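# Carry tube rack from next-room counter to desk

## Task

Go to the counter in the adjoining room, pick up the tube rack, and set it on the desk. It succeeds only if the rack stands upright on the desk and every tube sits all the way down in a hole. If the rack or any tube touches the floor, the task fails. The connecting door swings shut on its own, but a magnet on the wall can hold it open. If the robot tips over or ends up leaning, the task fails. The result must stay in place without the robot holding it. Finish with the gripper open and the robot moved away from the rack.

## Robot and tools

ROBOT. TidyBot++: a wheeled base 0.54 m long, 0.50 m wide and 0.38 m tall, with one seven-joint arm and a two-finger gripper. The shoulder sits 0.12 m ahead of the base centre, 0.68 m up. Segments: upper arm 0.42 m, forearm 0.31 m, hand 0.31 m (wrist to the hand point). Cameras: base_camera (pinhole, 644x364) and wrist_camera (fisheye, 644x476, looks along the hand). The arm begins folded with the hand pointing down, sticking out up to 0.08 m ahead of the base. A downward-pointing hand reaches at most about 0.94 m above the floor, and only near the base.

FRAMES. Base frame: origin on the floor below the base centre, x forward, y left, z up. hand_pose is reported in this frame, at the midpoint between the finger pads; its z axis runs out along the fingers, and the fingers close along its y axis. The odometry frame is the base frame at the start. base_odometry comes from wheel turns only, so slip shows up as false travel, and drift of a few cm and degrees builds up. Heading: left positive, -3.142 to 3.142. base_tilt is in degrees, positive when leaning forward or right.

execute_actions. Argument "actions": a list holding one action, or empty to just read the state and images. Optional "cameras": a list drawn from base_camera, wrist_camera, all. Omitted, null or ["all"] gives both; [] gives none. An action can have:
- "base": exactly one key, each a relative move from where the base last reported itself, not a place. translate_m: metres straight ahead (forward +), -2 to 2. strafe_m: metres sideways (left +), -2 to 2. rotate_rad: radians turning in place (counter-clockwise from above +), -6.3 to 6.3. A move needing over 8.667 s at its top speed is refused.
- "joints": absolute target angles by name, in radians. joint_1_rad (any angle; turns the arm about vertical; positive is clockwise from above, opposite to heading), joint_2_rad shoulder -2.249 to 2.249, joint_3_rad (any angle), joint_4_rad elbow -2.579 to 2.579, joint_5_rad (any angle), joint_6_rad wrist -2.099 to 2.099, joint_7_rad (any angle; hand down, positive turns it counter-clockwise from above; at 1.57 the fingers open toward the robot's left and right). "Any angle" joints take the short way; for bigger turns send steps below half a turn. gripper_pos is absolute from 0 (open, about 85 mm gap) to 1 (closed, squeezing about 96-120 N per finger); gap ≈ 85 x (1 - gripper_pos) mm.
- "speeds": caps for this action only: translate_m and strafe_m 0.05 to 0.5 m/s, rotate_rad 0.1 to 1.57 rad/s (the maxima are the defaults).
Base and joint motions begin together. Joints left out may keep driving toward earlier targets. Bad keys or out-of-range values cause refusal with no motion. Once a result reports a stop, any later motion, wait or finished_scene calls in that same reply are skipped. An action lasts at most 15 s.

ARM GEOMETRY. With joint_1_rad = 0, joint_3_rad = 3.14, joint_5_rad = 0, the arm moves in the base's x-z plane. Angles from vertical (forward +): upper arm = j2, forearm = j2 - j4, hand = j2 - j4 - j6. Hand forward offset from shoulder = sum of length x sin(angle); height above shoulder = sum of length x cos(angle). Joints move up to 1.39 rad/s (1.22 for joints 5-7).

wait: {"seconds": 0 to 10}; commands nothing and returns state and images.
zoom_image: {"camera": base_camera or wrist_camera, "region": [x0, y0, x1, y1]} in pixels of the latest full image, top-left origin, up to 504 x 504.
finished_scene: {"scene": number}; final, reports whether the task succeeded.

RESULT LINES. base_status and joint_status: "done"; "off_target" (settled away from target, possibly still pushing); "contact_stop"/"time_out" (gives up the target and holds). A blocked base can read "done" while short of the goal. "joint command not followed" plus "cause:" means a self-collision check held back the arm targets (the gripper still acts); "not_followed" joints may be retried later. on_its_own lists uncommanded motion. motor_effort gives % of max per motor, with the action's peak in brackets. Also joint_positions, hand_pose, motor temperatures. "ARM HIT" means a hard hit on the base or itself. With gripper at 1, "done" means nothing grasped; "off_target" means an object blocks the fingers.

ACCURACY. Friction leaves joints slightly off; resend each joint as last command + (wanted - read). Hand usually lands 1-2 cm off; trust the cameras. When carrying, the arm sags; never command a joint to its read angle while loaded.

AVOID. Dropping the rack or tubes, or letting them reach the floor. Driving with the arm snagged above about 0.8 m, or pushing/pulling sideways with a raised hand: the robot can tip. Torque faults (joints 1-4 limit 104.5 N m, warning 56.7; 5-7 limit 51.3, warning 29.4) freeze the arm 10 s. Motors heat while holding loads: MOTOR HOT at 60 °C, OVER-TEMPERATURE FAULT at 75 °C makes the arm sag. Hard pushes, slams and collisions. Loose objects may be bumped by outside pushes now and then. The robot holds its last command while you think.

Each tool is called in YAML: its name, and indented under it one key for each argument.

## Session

execute_actions:
  actions:
    - {"joints":{"joint_6_rad":0.4}}

Scene clock: 1.60 s.
Motor temperatures (°C, as the motors report them): [33 31 32 36 43 37 41]
base_odometry: x=+0.000 y=+0.000 heading=+0.000 (m, m, rad; odometry frame)
base_tilt: forward=-0.2 right=+0.6 (deg)
base_status: not commanded
joint_positions: joint_1_rad=-0.044 joint_2_rad=-0.321 joint_3_rad=+3.141 joint_4_rad=-2.535 joint_5_rad=-0.041 joint_6_rad=+0.375 joint_7_rad=+1.615 gripper_pos=+0.000
joint_status: all done
motor_effort: joint_1_rad=-1(1) joint_2_rad=-7(6) joint_3_rad=+1(1) joint_4_rad=+17(17) joint_5_rad=+1(1) joint_6_rad=+9(9) joint_7_rad=+0(1) (%)
hand_pose: x=+0.5376 y=+0.0152 z=+0.8100 quat_wxyz=(-0.006, +0.795, +0.015, +0.606) (m; base frame)
pictures: base_camera, wrist_camera
Images, in order (width x height): base_camera 644x364, wrist_camera 644x476.

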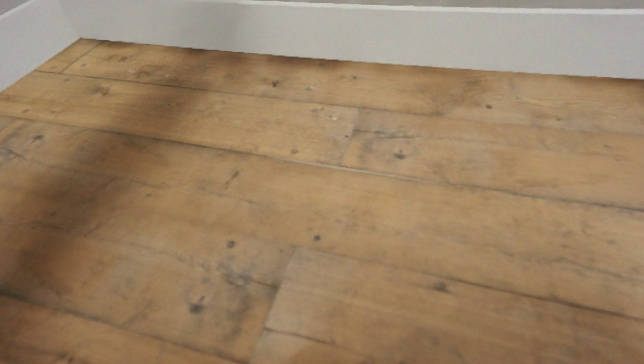

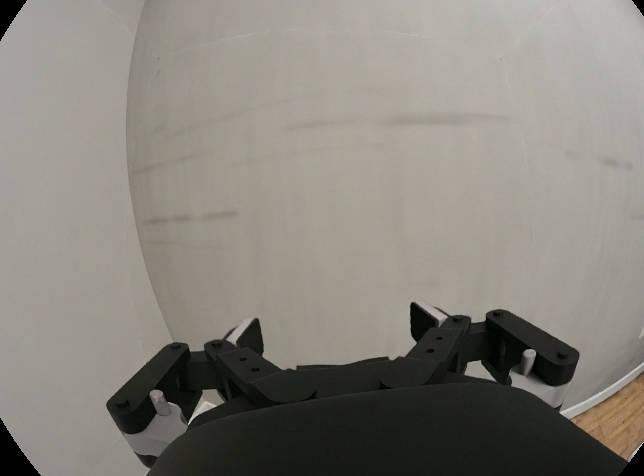

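execute_actions:
  actions:
    - {"base":{"rotate_rad":-2.6},"joints":{"joint_1_rad":0.02,"joint_5_rad":0.04,"joint_7_rad":1.54}}

Scene clock: 6.60 s.
Motor temperatures (°C, as the motors report them): [33 31 32 36 43 37 41]
base_odometry: x=+0.000 y=+0.000 heading=-2.600 (m, m, rad; odometry frame)
base_tilt: forward=-0.3 right=+0.6 (deg)
base_status: done
joint_positions: joint_1_rad=+0.003 joint_2_rad=-0.321 joint_3_rad=+3.141 joint_4_rad=-2.535 joint_5_rad=+0.008 joint_6_rad=+0.375 joint_7_rad=+1.581 gripper_pos=+0.000
joint_status: all done
motor_effort: joint_1_rad=-1(1) joint_2_rad=-8(8) joint_3_rad=+1(2) joint_4_rad=+17(17) joint_5_rad=+1(1) joint_6_rad=+9(9) joint_7_rad=+0(0) (%)
hand_pose: x=+0.5379 y=+0.0015 z=+0.8101 quat_wxyz=(+0.005, +0.795, +0.007, +0.606) (m; base frame)
pictures: base_camera, wrist_camera
Images, in order (width x height): base_camera 644x364, wrist_camera 644x476.

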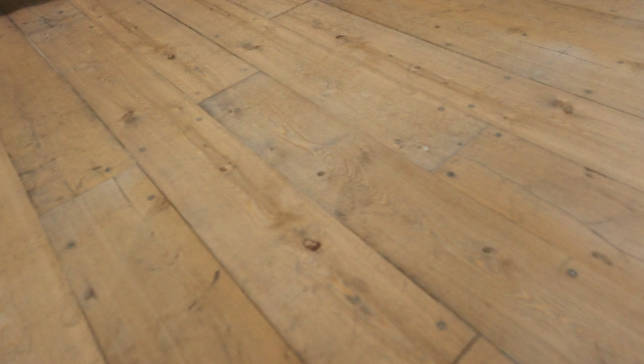

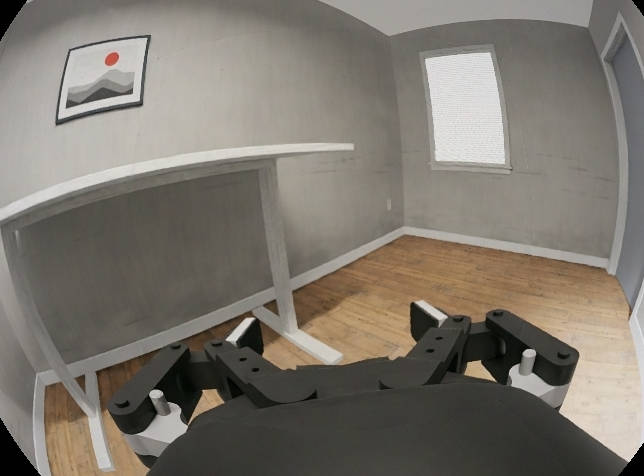

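execute_actions:
  actions:
    - {"base":{"rotate_rad":-0.74}}

execute_actions:
  actions:
    - {"base":{"translate_m":2.0},"joints":{"joint_2_rad":-1.15,"joint_4_rad":-2.49,"joint_6_rad":-1.1}}
  cameras: []

execute_actions:
  actions:
    - {"base":{"rotate_rad":-1.59}}

Scene clock: 13.03 s.
Motor temperatures (°C, as the motors report them): [33 31 32 36 43 37 41]
base_odometry: x=+0.000 y=+0.000 heading=+2.944 (m, m, rad; odometry frame)
base_tilt: forward=-0.3 right=+0.6 (deg)
base_status: done
joint_positions: joint_1_rad=+0.005 joint_2_rad=-0.321 joint_3_rad=+3.141 joint_4_rad=-2.535 joint_5_rad=+0.008 joint_6_rad=+0.375 joint_7_rad=+1.581 gripper_pos=+0.000
joint_status: not commanded
motor_effort: joint_1_rad=-1(0) joint_2_rad=-8(8) joint_3_rad=+1(2) joint_4_rad=+17(17) joint_5_rad=+1(0) joint_6_rad=+9(9) joint_7_rad=+0(0) (%)
hand_pose: x=+0.5379 y=+0.0003 z=+0.8101 quat_wxyz=(+0.006, +0.795, +0.006, +0.606) (m; base frame)
pictures: base_camera, wrist_camera
Images, in order (width x height): base_camera 644x364, wrist_camera 644x476.

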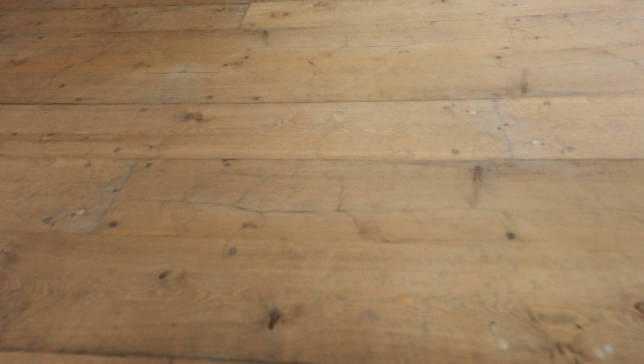

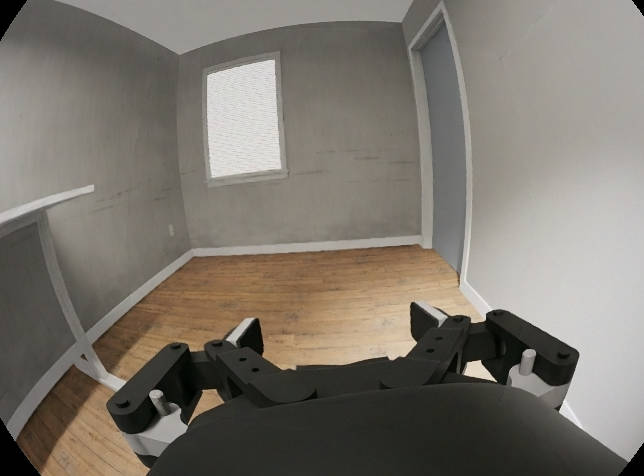

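Scene clock: 18.40 s.
Motor temperatures (°C, as the motors report them): [33 31 32 36 43 37 41]
base_odometry: x=-1.961 y=+0.395 heading=+2.943 (m, m, rad; odometry frame)
base_tilt: forward=-0.3 right=+0.6 (deg)
base_status: done
joint_positions: joint_1_rad=+0.005 joint_2_rad=-1.129 joint_3_rad=+3.141 joint_4_rad=-2.501 joint_5_rad=+0.008 joint_6_rad=-1.055 joint_7_rad=+1.581 gripper_pos=+0.000
joint_status: all done
motor_effort: joint_1_rad=-2(1) joint_2_rad=+15(15) joint_3_rad=+1(2) joint_4_rad=+19(19) joint_5_rad=+1(1) joint_6_rad=+6(10) joint_7_rad=-1(0) (%)
hand_pose: x=+0.2508 y=-0.0016 z=+0.6888 quat_wxyz=(+0.007, +0.937, +0.003, +0.350) (m; base frame)
pictures: none
No camera images: the call's "cameras" was empty. Leave "cameras" out to get every camera's image.

Scene clock: 20.70 s.
Motor temperatures (°C, as the motors report them): [33 31 32 36 43 37 41]
base_odometry: x=-1.961 y=+0.395 heading=+1.354 (m, m, rad; odometry frame)
base_tilt: forward=-0.3 right=+0.6 (deg)
base_status: done
joint_positions: joint_1_rad=+0.006 joint_2_rad=-1.129 joint_3_rad=+3.141 joint_4_rad=-2.500 joint_5_rad=+0.008 joint_6_rad=-1.055 joint_7_rad=+1.581 gripper_pos=+0.000
joint_status: not commanded
motor_effort: joint_1_rad=-1(1) joint_2_rad=+13(14) joint_3_rad=+1(1) joint_4_rad=+18(19) joint_5_rad=+1(2) joint_6_rad=+6(6) joint_7_rad=+0(1) (%)
hand_pose: x=+0.2508 y=-0.0016 z=+0.6889 quat_wxyz=(+0.007, +0.937, +0.003, +0.350) (m; base frame)
pictures: base_camera, wrist_camera
Images, in order (width x height): base_camera 644x364, wrist_camera 644x476.

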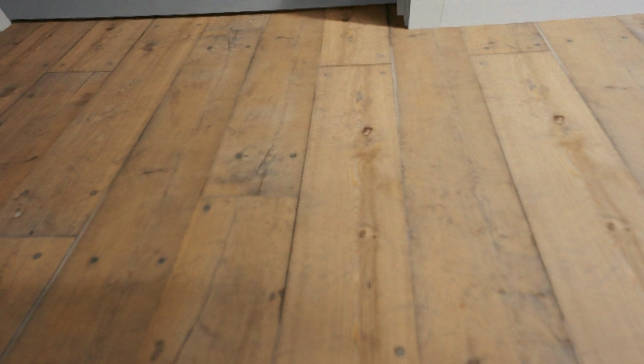

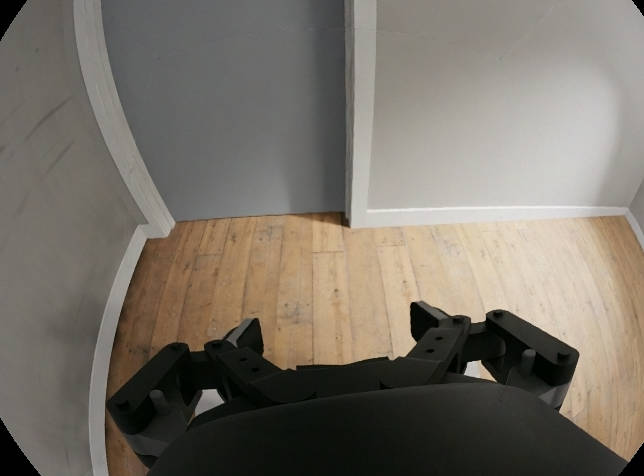

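execute_actions:
  actions:
    - {"base":{"rotate_rad":-0.06}}
  cameras: []

execute_actions:
  actions:
    - {"base":{"strafe_m":0.26}}
  cameras: []

execute_actions:
  actions:
    - {"base":{"translate_m":0.3}}

Scene clock: 24.63 s.
Motor temperatures (°C, as the motors report them): [33 31 32 36 43 37 41]
base_odometry: x=-1.961 y=+0.395 heading=+1.294 (m, m, rad; odometry frame)
base_tilt: forward=-0.3 right=+0.6 (deg)
base_status: done
joint_positions: joint_1_rad=+0.006 joint_2_rad=-1.129 joint_3_rad=+3.141 joint_4_rad=-2.500 joint_5_rad=+0.008 joint_6_rad=-1.055 joint_7_rad=+1.581 gripper_pos=+0.000
joint_status: not commanded
motor_effort: joint_1_rad=-1(1) joint_2_rad=+15(14) joint_3_rad=+1(2) joint_4_rad=+18(19) joint_5_rad=+1(2) joint_6_rad=+6(6) joint_7_rad=+0(0) (%)
hand_pose: x=+0.2508 y=-0.0017 z=+0.6889 quat_wxyz=(+0.007, +0.937, +0.003, +0.350) (m; base frame)
pictures: none
No camera images: the call's "cameras" was empty. Leave "cameras" out to get every camera's image.

Scene clock: 26.43 s.
Motor temperatures (°C, as the motors report them): [33 31 32 36 43 37 41]
base_odometry: x=-2.211 y=+0.466 heading=+1.293 (m, m, rad; odometry frame)
base_tilt: forward=-0.3 right=+0.6 (deg)
base_status: done
joint_positions: joint_1_rad=+0.008 joint_2_rad=-1.129 joint_3_rad=+3.141 joint_4_rad=-2.500 joint_5_rad=+0.009 joint_6_rad=-1.055 joint_7_rad=+1.581 gripper_pos=+0.000
joint_status: not commanded
motor_effort: joint_1_rad=-1(1) joint_2_rad=+14(16) joint_3_rad=+2(2) joint_4_rad=+18(19) joint_5_rad=+1(1) joint_6_rad=+6(6) joint_7_rad=-1(0) (%)
hand_pose: x=+0.2508 y=-0.0020 z=+0.6889 quat_wxyz=(+0.008, +0.937, +0.002, +0.350) (m; base frame)
pictures: none
No camera images: the call's "cameras" was empty. Leave "cameras" out to get every camera's image.

Scene clock: 28.37 s.
Motor temperatures (°C, as the motors report them): [33 31 32 36 43 37 41]
base_odometry: x=-2.129 y=+0.755 heading=+1.294 (m, m, rad; odometry frame)
base_tilt: forward=-0.3 right=+0.6 (deg)
base_status: done
joint_positions: joint_1_rad=+0.008 joint_2_rad=-1.130 joint_3_rad=+3.141 joint_4_rad=-2.500 joint_5_rad=+0.009 joint_6_rad=-1.055 joint_7_rad=+1.581 gripper_pos=+0.000
joint_status: not commanded
motor_effort: joint_1_rad=-1(1) joint_2_rad=+14(16) joint_3_rad=+1(2) joint_4_rad=+18(19) joint_5_rad=+2(1) joint_6_rad=+6(7) joint_7_rad=-1(0) (%)
hand_pose: x=+0.2509 y=-0.0020 z=+0.6895 quat_wxyz=(+0.008, +0.936, +0.002, +0.351) (m; base frame)
pictures: base_camera, wrist_camera
Images, in order (width x height): base_camera 644x364, wrist_camera 644x476.

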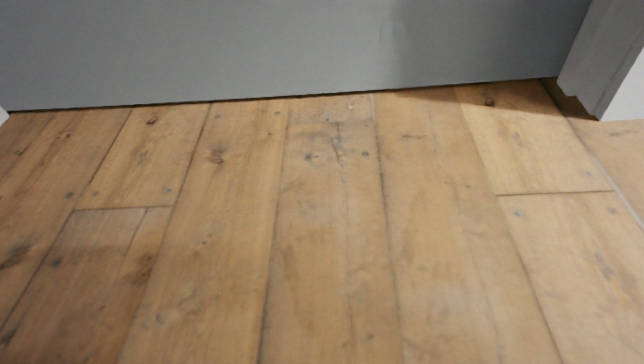

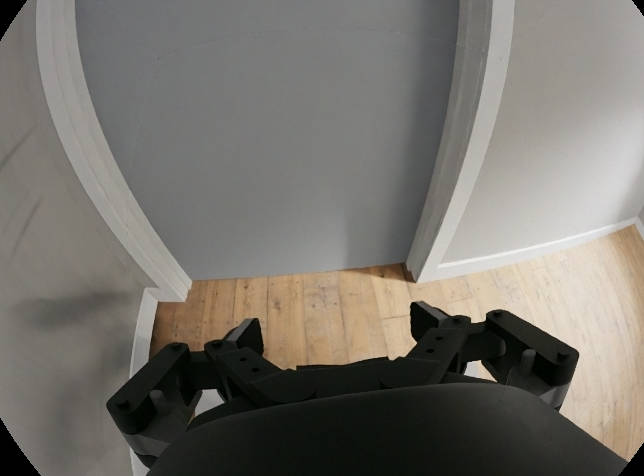

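execute_actions:
  actions:
    - {"base":{"translate_m":0.42}}
  cameras: []

execute_actions:
  actions:
    - {"base":{"translate_m":0.3},"speeds":{"translate_m":0.08}}

Scene clock: 37.17 s.
Motor temperatures (°C, as the motors report them): [33 31 32 36 43 37 41]
base_odometry: x=-2.014 y=+1.159 heading=+1.294 (m, m, rad; odometry frame)
base_tilt: forward=-0.3 right=+0.6 (deg)
base_status: done
joint_positions: joint_1_rad=+0.008 joint_2_rad=-1.131 joint_3_rad=+3.141 joint_4_rad=-2.499 joint_5_rad=+0.009 joint_6_rad=-1.055 joint_7_rad=+1.581 gripper_pos=+0.000
joint_status: not commanded
motor_effort: joint_1_rad=-1(1) joint_2_rad=+13(16) joint_3_rad=+2(2) joint_4_rad=+18(19) joint_5_rad=+2(1) joint_6_rad=+6(6) joint_7_rad=+0(0) (%)
hand_pose: x=+0.2510 y=-0.0020 z=+0.6900 quat_wxyz=(+0.008, +0.936, +0.002, +0.352) (m; base frame)
pictures: none
No camera images: the call's "cameras" was empty. Leave "cameras" out to get every camera's image.

Scene clock: 41.47 s.
Motor temperatures (°C, as the motors report them): [33 31 32 36 43 37 41]
base_odometry: x=-1.932 y=+1.447 heading=+1.294 (m, m, rad; odometry frame)
base_tilt: forward=-0.3 right=+0.6 (deg)
base_status: done
joint_positions: joint_1_rad=+0.008 joint_2_rad=-1.132 joint_3_rad=+3.141 joint_4_rad=-2.499 joint_5_rad=+0.009 joint_6_rad=-1.055 joint_7_rad=+1.581 gripper_pos=+0.000
joint_status: not commanded
motor_effort: joint_1_rad=-1(3) joint_2_rad=+15(16) joint_3_rad=+1(2) joint_4_rad=+19(19) joint_5_rad=+1(1) joint_6_rad=+6(6) joint_7_rad=+0(0) (%)
hand_pose: x=+0.2510 y=-0.0022 z=+0.6901 quat_wxyz=(+0.008, +0.936, +0.002, +0.352) (m; base frame)
pictures: base_camera, wrist_camera
Images, in order (width x height): base_camera 644x364, wrist_camera 644x476.

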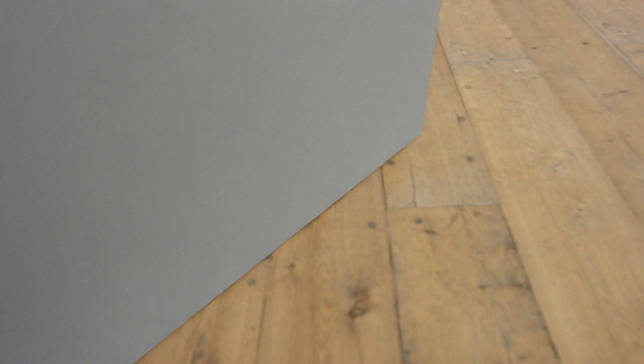

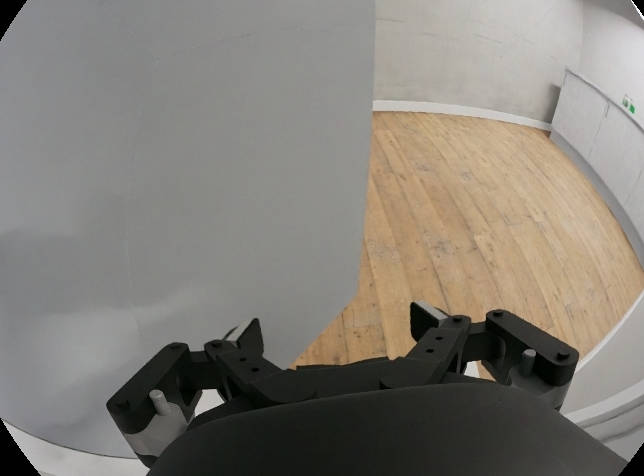

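execute_actions:
  actions:
    - {"base":{"translate_m":0.75},"speeds":{"translate_m":0.2},"joints":{"joint_1_rad":-0.8}}
  cameras: []

execute_actions:
  actions:
    - {"base":{"strafe_m":0.22},"speeds":{"strafe_m":0.08},"joints":{"joint_1_rad":-1.6}}

Scene clock: 51.83 s.
Motor temperatures (°C, as the motors report them): [33 31 32 36 43 37 41]
base_odometry: x=-1.727 y=+2.169 heading=+1.294 (m, m, rad; odometry frame)
base_tilt: forward=-0.3 right=+0.6 (deg)
base_status: done
joint_positions: joint_1_rad=-0.782 joint_2_rad=-1.133 joint_3_rad=+3.141 joint_4_rad=-2.499 joint_5_rad=+0.009 joint_6_rad=-1.055 joint_7_rad=+1.581 gripper_pos=+0.000
joint_status: all done
motor_effort: joint_1_rad=-1(1) joint_2_rad=+14(16) joint_3_rad=+1(2) joint_4_rad=+19(19) joint_5_rad=+2(1) joint_6_rad=+6(7) joint_7_rad=-1(1) (%)
hand_pose: x=+0.2135 y=+0.0922 z=+0.6903 quat_wxyz=(-0.128, +0.863, +0.362, +0.328) (m; base frame)
pictures: none
No camera images: the call's "cameras" was empty. Leave "cameras" out to get every camera's image.

Scene clock: 55.13 s.
Motor temperatures (°C, as the motors report them): [33 31 32 36 43 37 41]
base_odometry: x=-1.938 y=+2.229 heading=+1.293 (m, m, rad; odometry frame)
base_tilt: forward=-0.3 right=+0.6 (deg)
base_status: done
joint_positions: joint_1_rad=-1.581 joint_2_rad=-1.133 joint_3_rad=+3.141 joint_4_rad=-2.499 joint_5_rad=+0.009 joint_6_rad=-1.055 joint_7_rad=+1.581 gripper_pos=+0.000
joint_status: all done
motor_effort: joint_1_rad=-1(1) joint_2_rad=+14(16) joint_3_rad=+1(1) joint_4_rad=+18(19) joint_5_rad=+1(1) joint_6_rad=+6(6) joint_7_rad=+0(0) (%)
hand_pose: x=+0.1188 y=+0.1321 z=+0.6903 quat_wxyz=(-0.246, +0.654, +0.669, +0.253) (m; base frame)
pictures: base_camera, wrist_camera
Images, in order (width x height): base_camera 644x364, wrist_camera 644x476.

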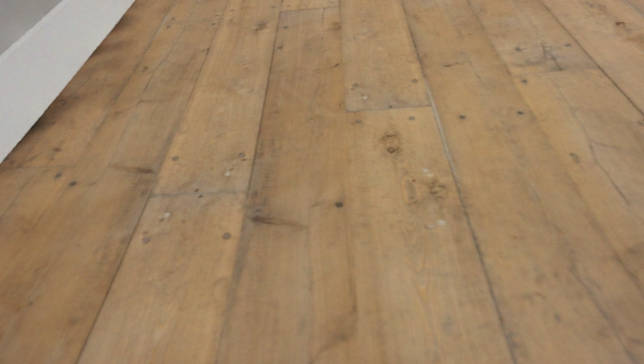

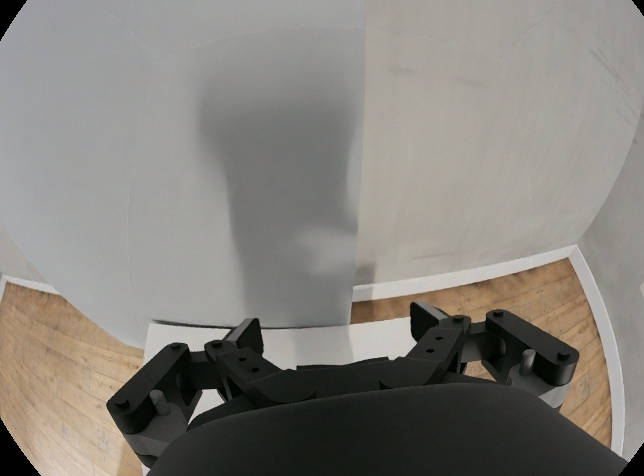

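execute_actions:
  actions:
    - {"base":{"strafe_m":0.015},"speeds":{"strafe_m":0.05}}
  cameras: []

execute_actions:
  actions:
    - {"base":{"strafe_m":0.012},"speeds":{"strafe_m":0.05}}
  cameras: []

execute_actions:
  actions:
    - {"base":{"strafe_m":0.012},"speeds":{"strafe_m":0.05}}

Scene clock: 60.20 s.
Motor temperatures (°C, as the motors report them): [33 31 32 36 43 37 41]
base_odometry: x=-1.953 y=+2.233 heading=+1.294 (m, m, rad; odometry frame)
base_tilt: forward=-0.3 right=+0.6 (deg)
base_status: done
joint_positions: joint_1_rad=-1.581 joint_2_rad=-1.133 joint_3_rad=+3.141 joint_4_rad=-2.499 joint_5_rad=+0.009 joint_6_rad=-1.055 joint_7_rad=+1.581 gripper_pos=+0.000
joint_status: not commanded
motor_effort: joint_1_rad=+0(1) joint_2_rad=+13(16) joint_3_rad=+1(2) joint_4_rad=+18(19) joint_5_rad=+1(1) joint_6_rad=+6(7) joint_7_rad=+0(0) (%)
hand_pose: x=+0.1188 y=+0.1321 z=+0.6903 quat_wxyz=(-0.246, +0.654, +0.669, +0.253) (m; base frame)
pictures: none
No camera images: the call's "cameras" was empty. Leave "cameras" out to get every camera's image.

Scene clock: 60.93 s.
Motor temperatures (°C, as the motors report them): [33 31 32 36 43 37 41]
base_odometry: x=-1.964 y=+2.237 heading=+1.294 (m, m, rad; odometry frame)
base_tilt: forward=-0.3 right=+0.6 (deg)
base_status: done
joint_positions: joint_1_rad=-1.581 joint_2_rad=-1.134 joint_3_rad=+3.141 joint_4_rad=-2.499 joint_5_rad=+0.009 joint_6_rad=-1.055 joint_7_rad=+1.581 gripper_pos=+0.000
joint_status: not commanded
motor_effort: joint_1_rad=+0(1) joint_2_rad=+14(16) joint_3_rad=+1(2) joint_4_rad=+19(19) joint_5_rad=+2(2) joint_6_rad=+6(7) joint_7_rad=+0(0) (%)
hand_pose: x=+0.1188 y=+0.1321 z=+0.6903 quat_wxyz=(-0.246, +0.654, +0.669, +0.253) (m; base frame)
pictures: none
No camera images: the call's "cameras" was empty. Leave "cameras" out to get every camera's image.

Scene clock: 61.70 s.
Motor temperatures (°C, as the motors report them): [33 31 32 36 43 37 41]
base_odometry: x=-1.976 y=+2.240 heading=+1.294 (m, m, rad; odometry frame)
base_tilt: forward=-0.3 right=+0.6 (deg)
base_status: done
joint_positions: joint_1_rad=-1.581 joint_2_rad=-1.134 joint_3_rad=+3.141 joint_4_rad=-2.499 joint_5_rad=+0.009 joint_6_rad=-1.055 joint_7_rad=+1.581 gripper_pos=+0.000
joint_status: not commanded
motor_effort: joint_1_rad=-1(2) joint_2_rad=+14(16) joint_3_rad=+1(2) joint_4_rad=+18(19) joint_5_rad=+1(2) joint_6_rad=+6(7) joint_7_rad=-1(0) (%)
hand_pose: x=+0.1188 y=+0.1321 z=+0.6903 quat_wxyz=(-0.246, +0.654, +0.669, +0.253) (m; base frame)
pictures: base_camera, wrist_camera
Images, in order (width x height): base_camera 644x364, wrist_camera 644x476.

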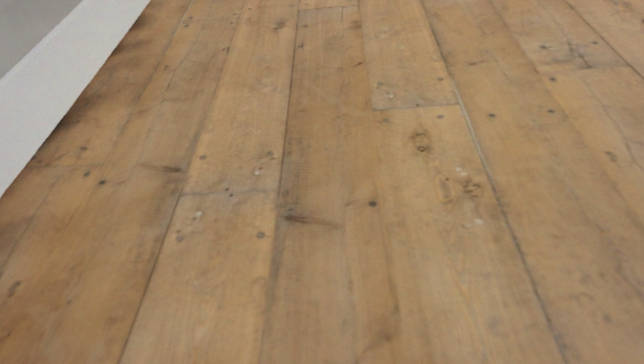

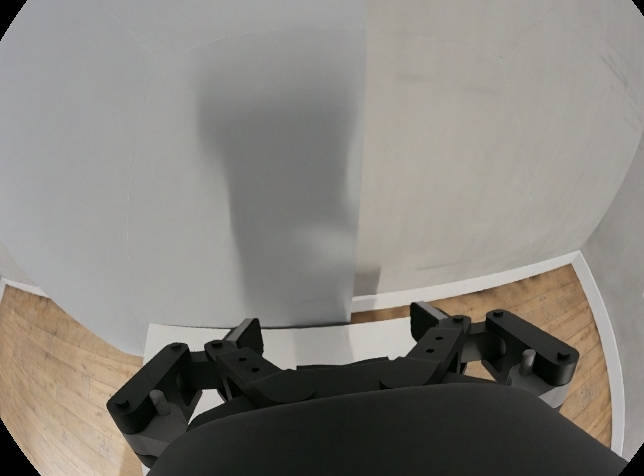

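execute_actions:
  actions:
    - {"base":{"strafe_m":0.01},"speeds":{"strafe_m":0.05}}
  cameras: []

execute_actions:
  actions:
    - {"base":{"strafe_m":0.01},"speeds":{"strafe_m":0.05}}
  cameras: []

execute_actions:
  actions:
    - {"base":{"strafe_m":0.01},"speeds":{"strafe_m":0.05}}

Scene clock: 66.73 s.
Motor temperatures (°C, as the motors report them): [33 31 32 36 43 37 41]
base_odometry: x=-1.985 y=+2.243 heading=+1.294 (m, m, rad; odometry frame)
base_tilt: forward=-0.3 right=+0.6 (deg)
base_status: done
joint_positions: joint_1_rad=-1.581 joint_2_rad=-1.134 joint_3_rad=+3.141 joint_4_rad=-2.499 joint_5_rad=+0.009 joint_6_rad=-1.055 joint_7_rad=+1.581 gripper_pos=+0.000
joint_status: not commanded
motor_effort: joint_1_rad=-1(2) joint_2_rad=+14(16) joint_3_rad=+1(2) joint_4_rad=+18(18) joint_5_rad=+2(1) joint_6_rad=+6(6) joint_7_rad=+0(1) (%)
hand_pose: x=+0.1188 y=+0.1321 z=+0.6903 quat_wxyz=(-0.246, +0.654, +0.669, +0.253) (m; base frame)
pictures: none
No camera images: the call's "cameras" was empty. Leave "cameras" out to get every camera's image.

Scene clock: 67.43 s.
Motor temperatures (°C, as the motors report them): [33 31 32 36 43 37 41]
base_odometry: x=-1.994 y=+2.246 heading=+1.294 (m, m, rad; odometry frame)
base_tilt: forward=-0.3 right=+0.6 (deg)
base_status: done
joint_positions: joint_1_rad=-1.581 joint_2_rad=-1.134 joint_3_rad=+3.141 joint_4_rad=-2.499 joint_5_rad=+0.009 joint_6_rad=-1.055 joint_7_rad=+1.581 gripper_pos=+0.000
joint_status: not commanded
motor_effort: joint_1_rad=-1(1) joint_2_rad=+14(16) joint_3_rad=+1(2) joint_4_rad=+19(18) joint_5_rad=+1(1) joint_6_rad=+6(7) joint_7_rad=-1(0) (%)
hand_pose: x=+0.1188 y=+0.1321 z=+0.6904 quat_wxyz=(-0.246, +0.654, +0.669, +0.253) (m; base frame)
pictures: none
No camera images: the call's "cameras" was empty. Leave "cameras" out to get every camera's image.

Scene clock: 69.30 s.
Motor temperatures (°C, as the motors report them): [33 31 32 36 43 37 41]
base_odometry: x=-2.002 y=+2.248 heading=+1.294 (m, m, rad; odometry frame)
base_tilt: forward=-0.3 right=+0.6 (deg)
base_status: strafe_m time_out (by the wheels' count: +0.009 of +0.010)
joint_positions: joint_1_rad=-1.582 joint_2_rad=-1.134 joint_3_rad=+3.141 joint_4_rad=-2.499 joint_5_rad=+0.010 joint_6_rad=-1.055 joint_7_rad=+1.581 gripper_pos=+0.000
joint_status: not commanded
motor_effort: joint_1_rad=+0(3) joint_2_rad=+14(15) joint_3_rad=+2(2) joint_4_rad=+19(18) joint_5_rad=+2(1) joint_6_rad=+6(7) joint_7_rad=+0(1) (%)
hand_pose: x=+0.1188 y=+0.1321 z=+0.6905 quat_wxyz=(-0.246, +0.654, +0.669, +0.253) (m; base frame)
pictures: base_camera, wrist_camera
Images, in order (width x height): base_camera 644x364, wrist_camera 644x476.

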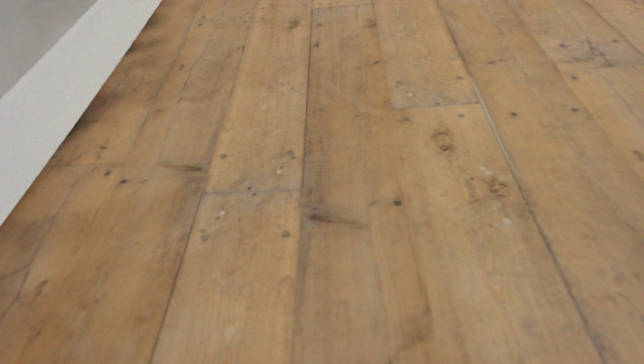

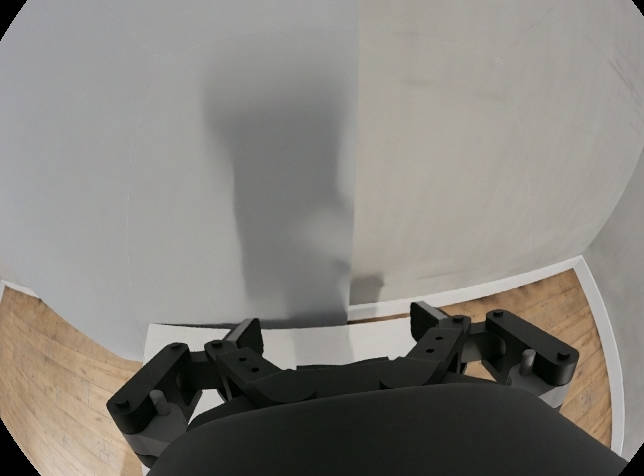

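execute_actions:
  actions:
    - {"base":{"strafe_m":-0.3}}
  cameras: ["wrist_camera"]

Scene clock: 76.40 s.
Motor temperatures (°C, as the motors report them): [33 31 32 36 43 37 41]
base_odometry: x=-1.714 y=+2.166 heading=+1.295 (m, m, rad; odometry frame)
base_tilt: forward=-0.2 right=+0.6 (deg)
base_status: done
joint_positions: joint_1_rad=-1.582 joint_2_rad=-1.136 joint_3_rad=+3.141 joint_4_rad=-2.498 joint_5_rad=+0.010 joint_6_rad=-1.056 joint_7_rad=+1.581 gripper_pos=+0.000
joint_status: not commanded
motor_effort: joint_1_rad=-1(1) joint_2_rad=+14(17) joint_3_rad=+1(2) joint_4_rad=+18(18) joint_5_rad=+1(2) joint_6_rad=+6(7) joint_7_rad=+0(1) (%)
hand_pose: x=+0.1188 y=+0.1321 z=+0.6908 quat_wxyz=(-0.247, +0.653, +0.669, +0.254) (m; base frame)
pictures: wrist_camera
Images, in order (width x height): wrist_camera 644x476.

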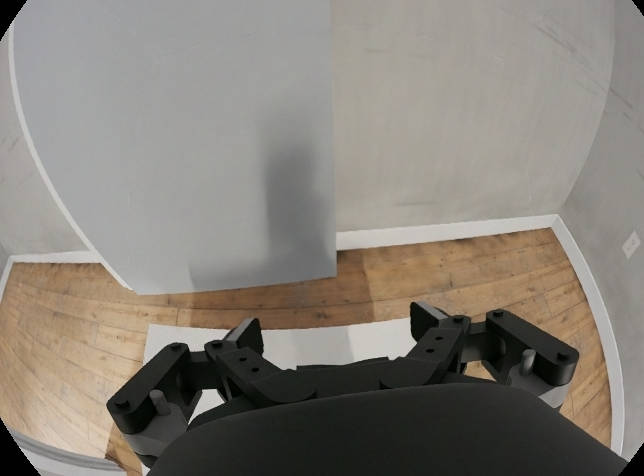

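Held.

execute_actions:
  actions:
    - {"base":{"strafe_m":-1.0},"joints":{"joint_1_rad":0.02,"joint_2_rad":-0.4,"joint_4_rad":-1.9,"joint_6_rad":-0.3,"gripper_pos":0.6}}
  cameras: []

execute_actions:
  actions:
    - {"base":{"rotate_rad":-1.571}}

Scene clock: 83.57 s.
Motor temperatures (°C, as the motors report them): [33 31 32 36 43 37 41]
base_odometry: x=-0.751 y=+1.894 heading=+1.295 (m, m, rad; odometry frame)
base_tilt: forward=-0.3 right=+0.6 (deg)
base_status: done
joint_positions: joint_1_rad=+0.003 joint_2_rad=-0.424 joint_3_rad=+3.141 joint_4_rad=-1.911 joint_5_rad=+0.010 joint_6_rad=-0.349 joint_7_rad=+1.581 gripper_pos=+0.600
joint_status: all done
motor_effort: joint_1_rad=-1(0) joint_2_rad=-7(14) joint_3_rad=+1(1) joint_4_rad=+20(20) joint_5_rad=+1(2) joint_6_rad=+9(9) joint_7_rad=+0(1) (%)
hand_pose: x=+0.5595 y=-0.0007 z=+1.0100 quat_wxyz=(+0.008, +0.794, +0.006, +0.607) (m; base frame)
pictures: none
No camera images: the call's "cameras" was empty. Leave "cameras" out to get every camera's image.

Scene clock: 85.90 s.
Motor temperatures (°C, as the motors report them): [33 31 32 36 43 37 41]
base_odometry: x=-0.751 y=+1.894 heading=-0.275 (m, m, rad; odometry frame)
base_tilt: forward=-0.3 right=+0.6 (deg)
base_status: done
joint_positions: joint_1_rad=+0.007 joint_2_rad=-0.419 joint_3_rad=+3.142 joint_4_rad=-1.911 joint_5_rad=+0.010 joint_6_rad=-0.349 joint_7_rad=+1.581 gripper_pos=+0.600
joint_status: not commanded
motor_effort: joint_1_rad=+0(0) joint_2_rad=-8(11) joint_3_rad=+1(3) joint_4_rad=+20(21) joint_5_rad=+2(2) joint_6_rad=+9(9) joint_7_rad=+0(1) (%)
hand_pose: x=+0.5613 y=-0.0028 z=+1.0078 quat_wxyz=(+0.009, +0.796, +0.004, +0.605) (m; base frame)
pictures: base_camera, wrist_camera
Images, in order (width x height): base_camera 644x364, wrist_camera 644x476.

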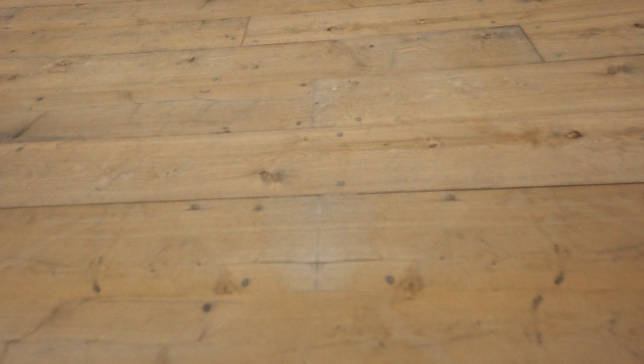

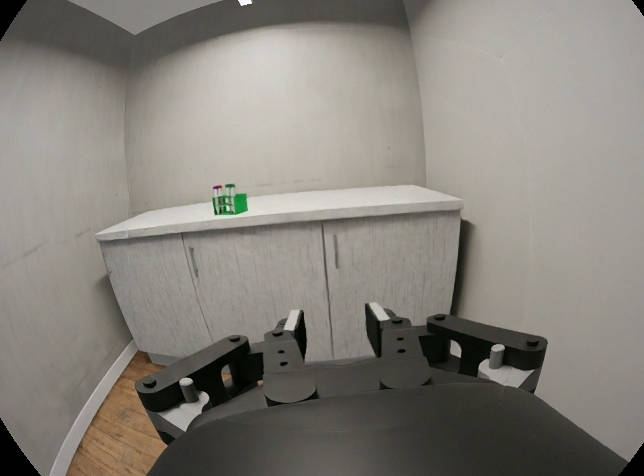

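execute_actions:
  actions:
    - {"base":{"strafe_m":0.45}}
  cameras: []

execute_actions:
  actions:
    - {"base":{"translate_m":0.7}}

zoom_image:
  camera: "wrist_camera"
  region: [250,160,450,310]

Scene clock: 91.23 s.
Motor temperatures (°C, as the motors report them): [33 31 32 36 43 37 41]
base_odometry: x=-0.628 y=+2.327 heading=-0.276 (m, m, rad; odometry frame)
base_tilt: forward=-0.3 right=+0.6 (deg)
base_status: done
joint_positions: joint_1_rad=+0.007 joint_2_rad=-0.419 joint_3_rad=+3.141 joint_4_rad=-1.911 joint_5_rad=+0.010 joint_6_rad=-0.349 joint_7_rad=+1.581 gripper_pos=+0.600
joint_status: not commanded
motor_effort: joint_1_rad=-1(2) joint_2_rad=-8(7) joint_3_rad=+1(3) joint_4_rad=+20(20) joint_5_rad=+2(1) joint_6_rad=+9(9) joint_7_rad=+0(0) (%)
hand_pose: x=+0.5612 y=-0.0024 z=+1.0078 quat_wxyz=(+0.009, +0.796, +0.004, +0.605) (m; base frame)
pictures: none
No camera images: the call's "cameras" was empty. Leave "cameras" out to get every camera's image.

Scene clock: 94.00 s.
Motor temperatures (°C, as the motors report them): [33 31 32 36 43 37 41]
base_odometry: x=+0.045 y=+2.137 heading=-0.276 (m, m, rad; odometry frame)
base_tilt: forward=-0.2 right=+0.6 (deg)
base_status: done
joint_positions: joint_1_rad=+0.007 joint_2_rad=-0.412 joint_3_rad=+3.141 joint_4_rad=-1.908 joint_5_rad=+0.010 joint_6_rad=-0.347 joint_7_rad=+1.581 gripper_pos=+0.600
joint_status: not commanded
motor_effort: joint_1_rad=+0(1) joint_2_rad=-7(10) joint_3_rad=+1(1) joint_4_rad=+20(21) joint_5_rad=+2(1) joint_6_rad=+9(9) joint_7_rad=+0(0) (%)
hand_pose: x=+0.5637 y=-0.0024 z=+1.0073 quat_wxyz=(+0.009, +0.796, +0.004, +0.605) (m; base frame)
pictures: base_camera, wrist_camera
Images, in order (width x height): base_camera 644x364, wrist_camera 644x476.

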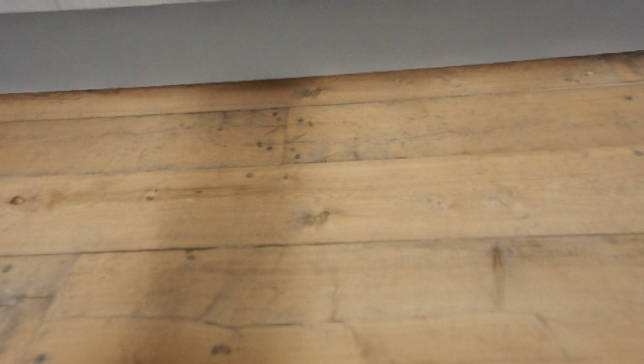

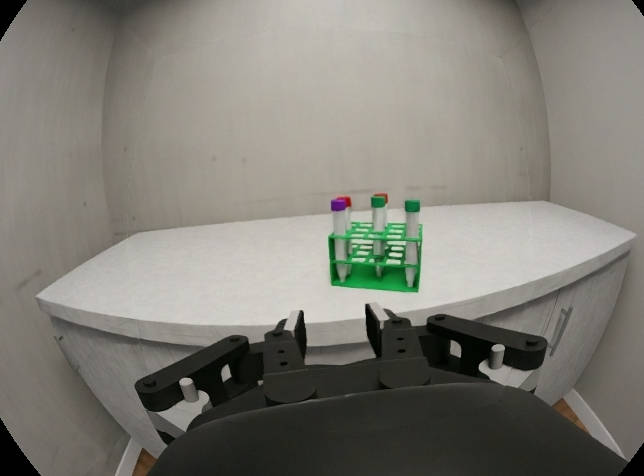

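Region (250, 160, 450, 310) of wrist_camera's 644x476 image, scaled by 2.520; it fills the top 378 rows of this view, and the rest is white.

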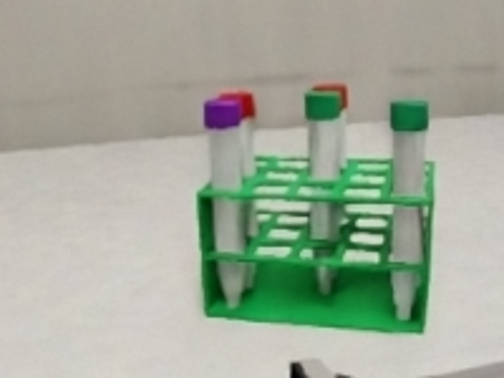

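execute_actions:
  actions:
    - {"base":{"rotate_rad":-0.36},"joints":{"joint_2_rad":-0.33,"joint_4_rad":-2.121,"joint_6_rad":0.125,"gripper_pos":0.5}}
  cameras: []

execute_actions:
  actions:
    - {"base":{"strafe_m":0.167}}
  cameras: []

execute_actions:
  actions:
    - {"base":{"translate_m":0.07}}
  cameras: ["wrist_camera"]

zoom_image:
  camera: "wrist_camera"
  region: [180,170,440,370]

Scene clock: 107.37 s.
Motor temperatures (°C, as the motors report them): [33 31 32 36 43 37 41]
base_odometry: x=+0.045 y=+2.137 heading=-0.635 (m, m, rad; odometry frame)
base_tilt: forward=-0.3 right=+0.6 (deg)
base_status: done
joint_positions: joint_1_rad=+0.010 joint_2_rad=-0.349 joint_3_rad=+3.142 joint_4_rad=-2.116 joint_5_rad=+0.010 joint_6_rad=+0.076 joint_7_rad=+1.581 gripper_pos=+0.500
joint_status: all done
motor_effort: joint_1_rad=-1(1) joint_2_rad=-10(12) joint_3_rad=+1(4) joint_4_rad=+20(21) joint_5_rad=+1(2) joint_6_rad=+9(10) joint_7_rad=+0(1) (%)
hand_pose: x=+0.5924 y=-0.0030 z=+0.9790 quat_wxyz=(+0.010, +0.748, +0.004, +0.664) (m; base frame)
pictures: none
No camera images: the call's "cameras" was empty. Leave "cameras" out to get every camera's image.

Scene clock: 108.90 s.
Motor temperatures (°C, as the motors report them): [33 31 32 36 43 37 41]
base_odometry: x=+0.145 y=+2.271 heading=-0.636 (m, m, rad; odometry frame)
base_tilt: forward=-0.3 right=+0.6 (deg)
base_status: done
joint_positions: joint_1_rad=+0.010 joint_2_rad=-0.349 joint_3_rad=+3.141 joint_4_rad=-2.116 joint_5_rad=+0.010 joint_6_rad=+0.076 joint_7_rad=+1.581 gripper_pos=+0.500
joint_status: not commanded
motor_effort: joint_1_rad=-1(2) joint_2_rad=-9(10) joint_3_rad=+1(3) joint_4_rad=+20(20) joint_5_rad=+2(2) joint_6_rad=+9(9) joint_7_rad=+0(0) (%)
hand_pose: x=+0.5924 y=-0.0025 z=+0.9790 quat_wxyz=(+0.009, +0.748, +0.005, +0.664) (m; base frame)
pictures: none
No camera images: the call's "cameras" was empty. Leave "cameras" out to get every camera's image.

Scene clock: 110.03 s.
Motor temperatures (°C, as the motors report them): [33 31 32 36 43 37 41]
base_odometry: x=+0.201 y=+2.230 heading=-0.636 (m, m, rad; odometry frame)
base_tilt: forward=-0.2 right=+0.6 (deg)
base_status: done
joint_positions: joint_1_rad=+0.010 joint_2_rad=-0.339 joint_3_rad=+3.141 joint_4_rad=-2.116 joint_5_rad=+0.010 joint_6_rad=+0.077 joint_7_rad=+1.581 gripper_pos=+0.500
joint_status: not commanded
motor_effort: joint_1_rad=-1(2) joint_2_rad=-10(12) joint_3_rad=+1(1) joint_4_rad=+20(21) joint_5_rad=+2(1) joint_6_rad=+9(10) joint_7_rad=+0(1) (%)
hand_pose: x=+0.5954 y=-0.0026 z=+0.9742 quat_wxyz=(+0.009, +0.751, +0.005, +0.660) (m; base frame)
pictures: wrist_camera
Images, in order (width x height): wrist_camera 644x476.

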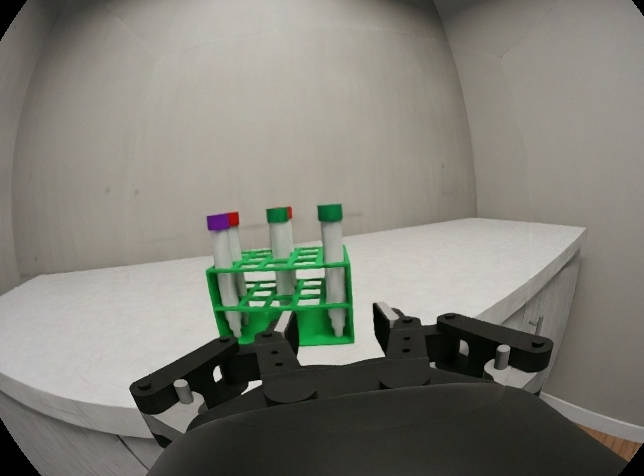

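Region (180, 170, 440, 370) of wrist_camera's 644x476 image, scaled by 1.938; it fills the top 388 rows of this view, and the rest is white.

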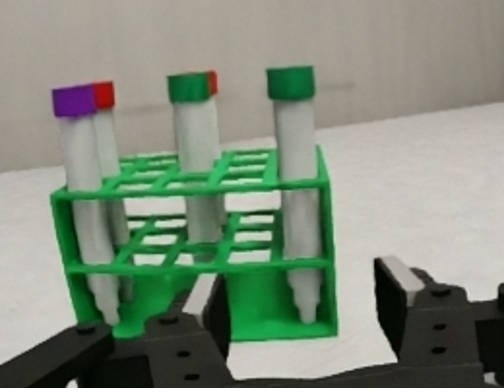

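execute_actions:
  actions:
    - {"base":{"translate_m":0.052},"speeds":{"translate_m":0.08}}
  cameras: ["wrist_camera"]

zoom_image:
  camera: "wrist_camera"
  region: [240,230,420,380]

Scene clock: 114.40 s.
Motor temperatures (°C, as the motors report them): [33 31 32 36 43 37 41]
base_odometry: x=+0.243 y=+2.199 heading=-0.636 (m, m, rad; odometry frame)
base_tilt: forward=-0.2 right=+0.6 (deg)
base_status: done
joint_positions: joint_1_rad=+0.010 joint_2_rad=-0.338 joint_3_rad=+3.141 joint_4_rad=-2.116 joint_5_rad=+0.010 joint_6_rad=+0.077 joint_7_rad=+1.581 gripper_pos=+0.500
joint_status: not commanded
motor_effort: joint_1_rad=-1(1) joint_2_rad=-10(12) joint_3_rad=+1(2) joint_4_rad=+20(21) joint_5_rad=+1(1) joint_6_rad=+9(10) joint_7_rad=-1(0) (%)
hand_pose: x=+0.5956 y=-0.0026 z=+0.9738 quat_wxyz=(+0.009, +0.751, +0.005, +0.660) (m; base frame)
pictures: wrist_camera
Images, in order (width x height): wrist_camera 644x476.

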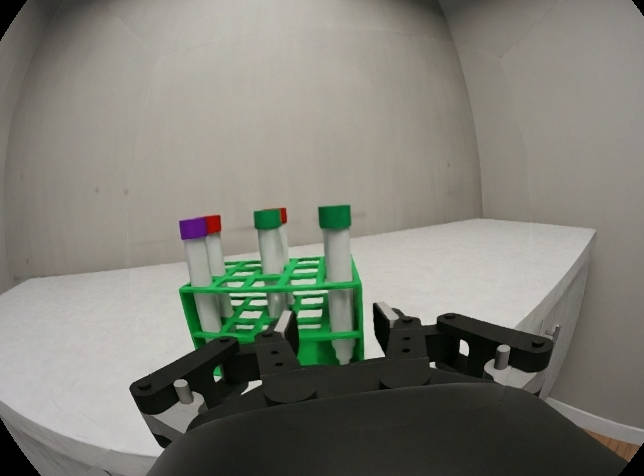

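Region (240, 230, 420, 380) of wrist_camera's 644x476 image, scaled by 2.800.

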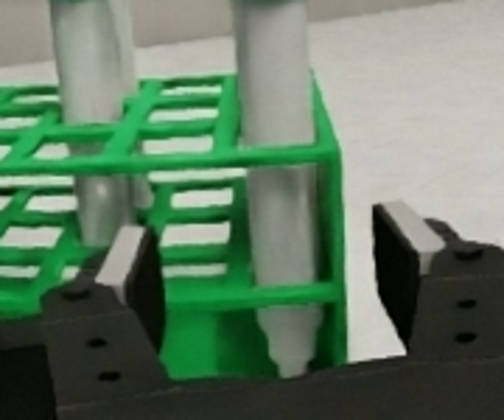

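execute_actions:
  actions:
    - {"base":{"strafe_m":-0.011},"joints":{"joint_4_rad":-2.105}}
  cameras: []

execute_actions:
  actions:
    - {"base":{"translate_m":0.012},"speeds":{"translate_m":0.05}}
  cameras: ["wrist_camera"]

zoom_image:
  camera: "wrist_camera"
  region: [240,230,420,380]

Scene clock: 121.80 s.
Motor temperatures (°C, as the motors report them): [33 31 32 36 43 37 41]
base_odometry: x=+0.237 y=+2.190 heading=-0.636 (m, m, rad; odometry frame)
base_tilt: forward=-0.2 right=+0.6 (deg)
base_status: done
joint_positions: joint_1_rad=+0.010 joint_2_rad=-0.338 joint_3_rad=+3.141 joint_4_rad=-2.109 joint_5_rad=+0.010 joint_6_rad=+0.077 joint_7_rad=+1.581 gripper_pos=+0.500
joint_status: all done
motor_effort: joint_1_rad=-1(2) joint_2_rad=-10(12) joint_3_rad=+1(2) joint_4_rad=+20(20) joint_5_rad=+1(2) joint_6_rad=+9(10) joint_7_rad=+0(0) (%)
hand_pose: x=+0.5964 y=-0.0027 z=+0.9784 quat_wxyz=(+0.010, +0.749, +0.004, +0.663) (m; base frame)
pictures: none
No camera images: the call's "cameras" was empty. Leave "cameras" out to get every camera's image.

Scene clock: 122.53 s.
Motor temperatures (°C, as the motors report them): [33 31 32 36 43 37 41]
base_odometry: x=+0.246 y=+2.183 heading=-0.636 (m, m, rad; odometry frame)
base_tilt: forward=-0.2 right=+0.6 (deg)
base_status: done
joint_positions: joint_1_rad=+0.010 joint_2_rad=-0.337 joint_3_rad=+3.141 joint_4_rad=-2.109 joint_5_rad=+0.010 joint_6_rad=+0.077 joint_7_rad=+1.581 gripper_pos=+0.500
joint_status: not commanded
motor_effort: joint_1_rad=-1(1) joint_2_rad=-11(12) joint_3_rad=+1(2) joint_4_rad=+20(21) joint_5_rad=+2(1) joint_6_rad=+9(9) joint_7_rad=+0(0) (%)
hand_pose: x=+0.5968 y=-0.0027 z=+0.9778 quat_wxyz=(+0.009, +0.749, +0.004, +0.662) (m; base frame)
pictures: wrist_camera
Images, in order (width x height): wrist_camera 644x476.

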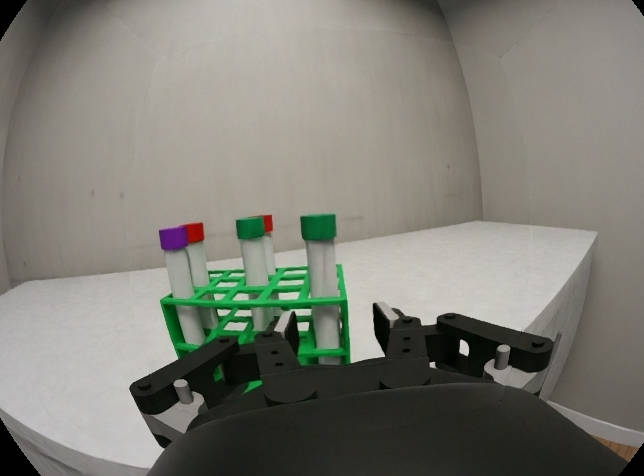

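Region (240, 230, 420, 380) of wrist_camera's 644x476 image, scaled by 2.800.

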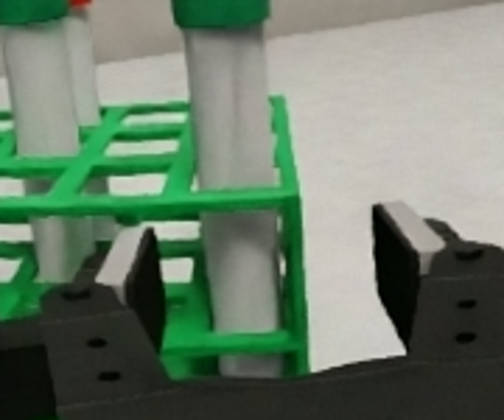

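execute_actions:
  actions:
    - {"base":{"strafe_m":0.004},"joints":{"joint_4_rad":-2.117}}
  cameras: []

execute_actions:
  actions:
    - {"base":{"translate_m":0.018},"speeds":{"translate_m":0.05}}
  cameras: ["wrist_camera"]

zoom_image:
  camera: "wrist_camera"
  region: [240,230,420,380]

Scene clock: 133.33 s.
Motor temperatures (°C, as the motors report them): [33 31 32 37 43 37 41]
base_odometry: x=+0.248 y=+2.186 heading=-0.636 (m, m, rad; odometry frame)
base_tilt: forward=-0.2 right=+0.6 (deg)
base_status: done
joint_positions: joint_1_rad=+0.010 joint_2_rad=-0.337 joint_3_rad=+3.141 joint_4_rad=-2.113 joint_5_rad=+0.010 joint_6_rad=+0.077 joint_7_rad=+1.581 gripper_pos=+0.500
joint_status: all done
motor_effort: joint_1_rad=-1(0) joint_2_rad=-9(11) joint_3_rad=+1(3) joint_4_rad=+20(20) joint_5_rad=+1(1) joint_6_rad=+9(9) joint_7_rad=-1(0) (%)
hand_pose: x=+0.5964 y=-0.0027 z=+0.9749 quat_wxyz=(+0.009, +0.751, +0.004, +0.660) (m; base frame)
pictures: none
No camera images: the call's "cameras" was empty. Leave "cameras" out to get every camera's image.

Scene clock: 134.17 s.
Motor temperatures (°C, as the motors report them): [33 31 32 37 43 37 41]
base_odometry: x=+0.263 y=+2.175 heading=-0.636 (m, m, rad; odometry frame)
base_tilt: forward=-0.2 right=+0.6 (deg)
base_status: done
joint_positions: joint_1_rad=+0.010 joint_2_rad=-0.337 joint_3_rad=+3.141 joint_4_rad=-2.113 joint_5_rad=+0.010 joint_6_rad=+0.077 joint_7_rad=+1.581 gripper_pos=+0.500
joint_status: not commanded
motor_effort: joint_1_rad=-1(2) joint_2_rad=-10(13) joint_3_rad=+1(1) joint_4_rad=+20(20) joint_5_rad=+2(1) joint_6_rad=+9(10) joint_7_rad=-1(0) (%)
hand_pose: x=+0.5964 y=-0.0027 z=+0.9749 quat_wxyz=(+0.009, +0.751, +0.004, +0.660) (m; base frame)
pictures: wrist_camera
Images, in order (width x height): wrist_camera 644x476.

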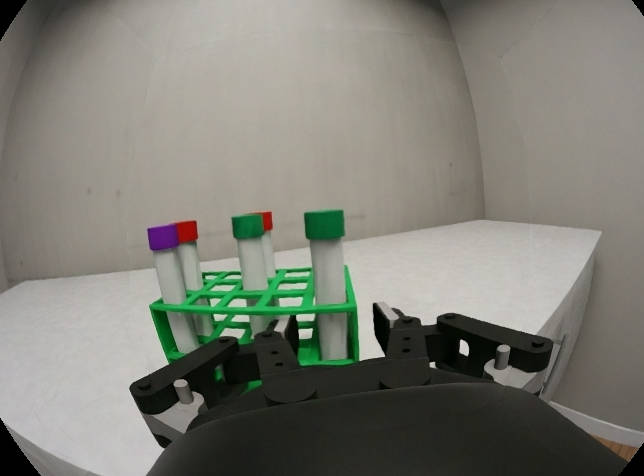

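Region (240, 230, 420, 380) of wrist_camera's 644x476 image, scaled by 2.800.

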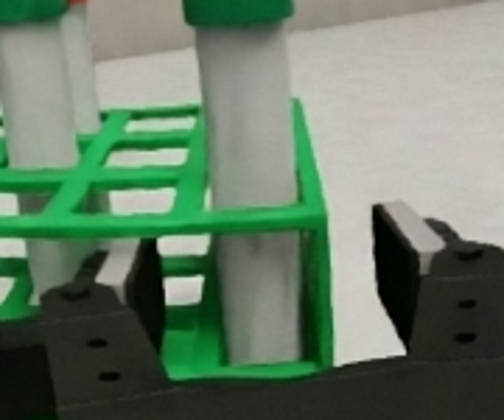

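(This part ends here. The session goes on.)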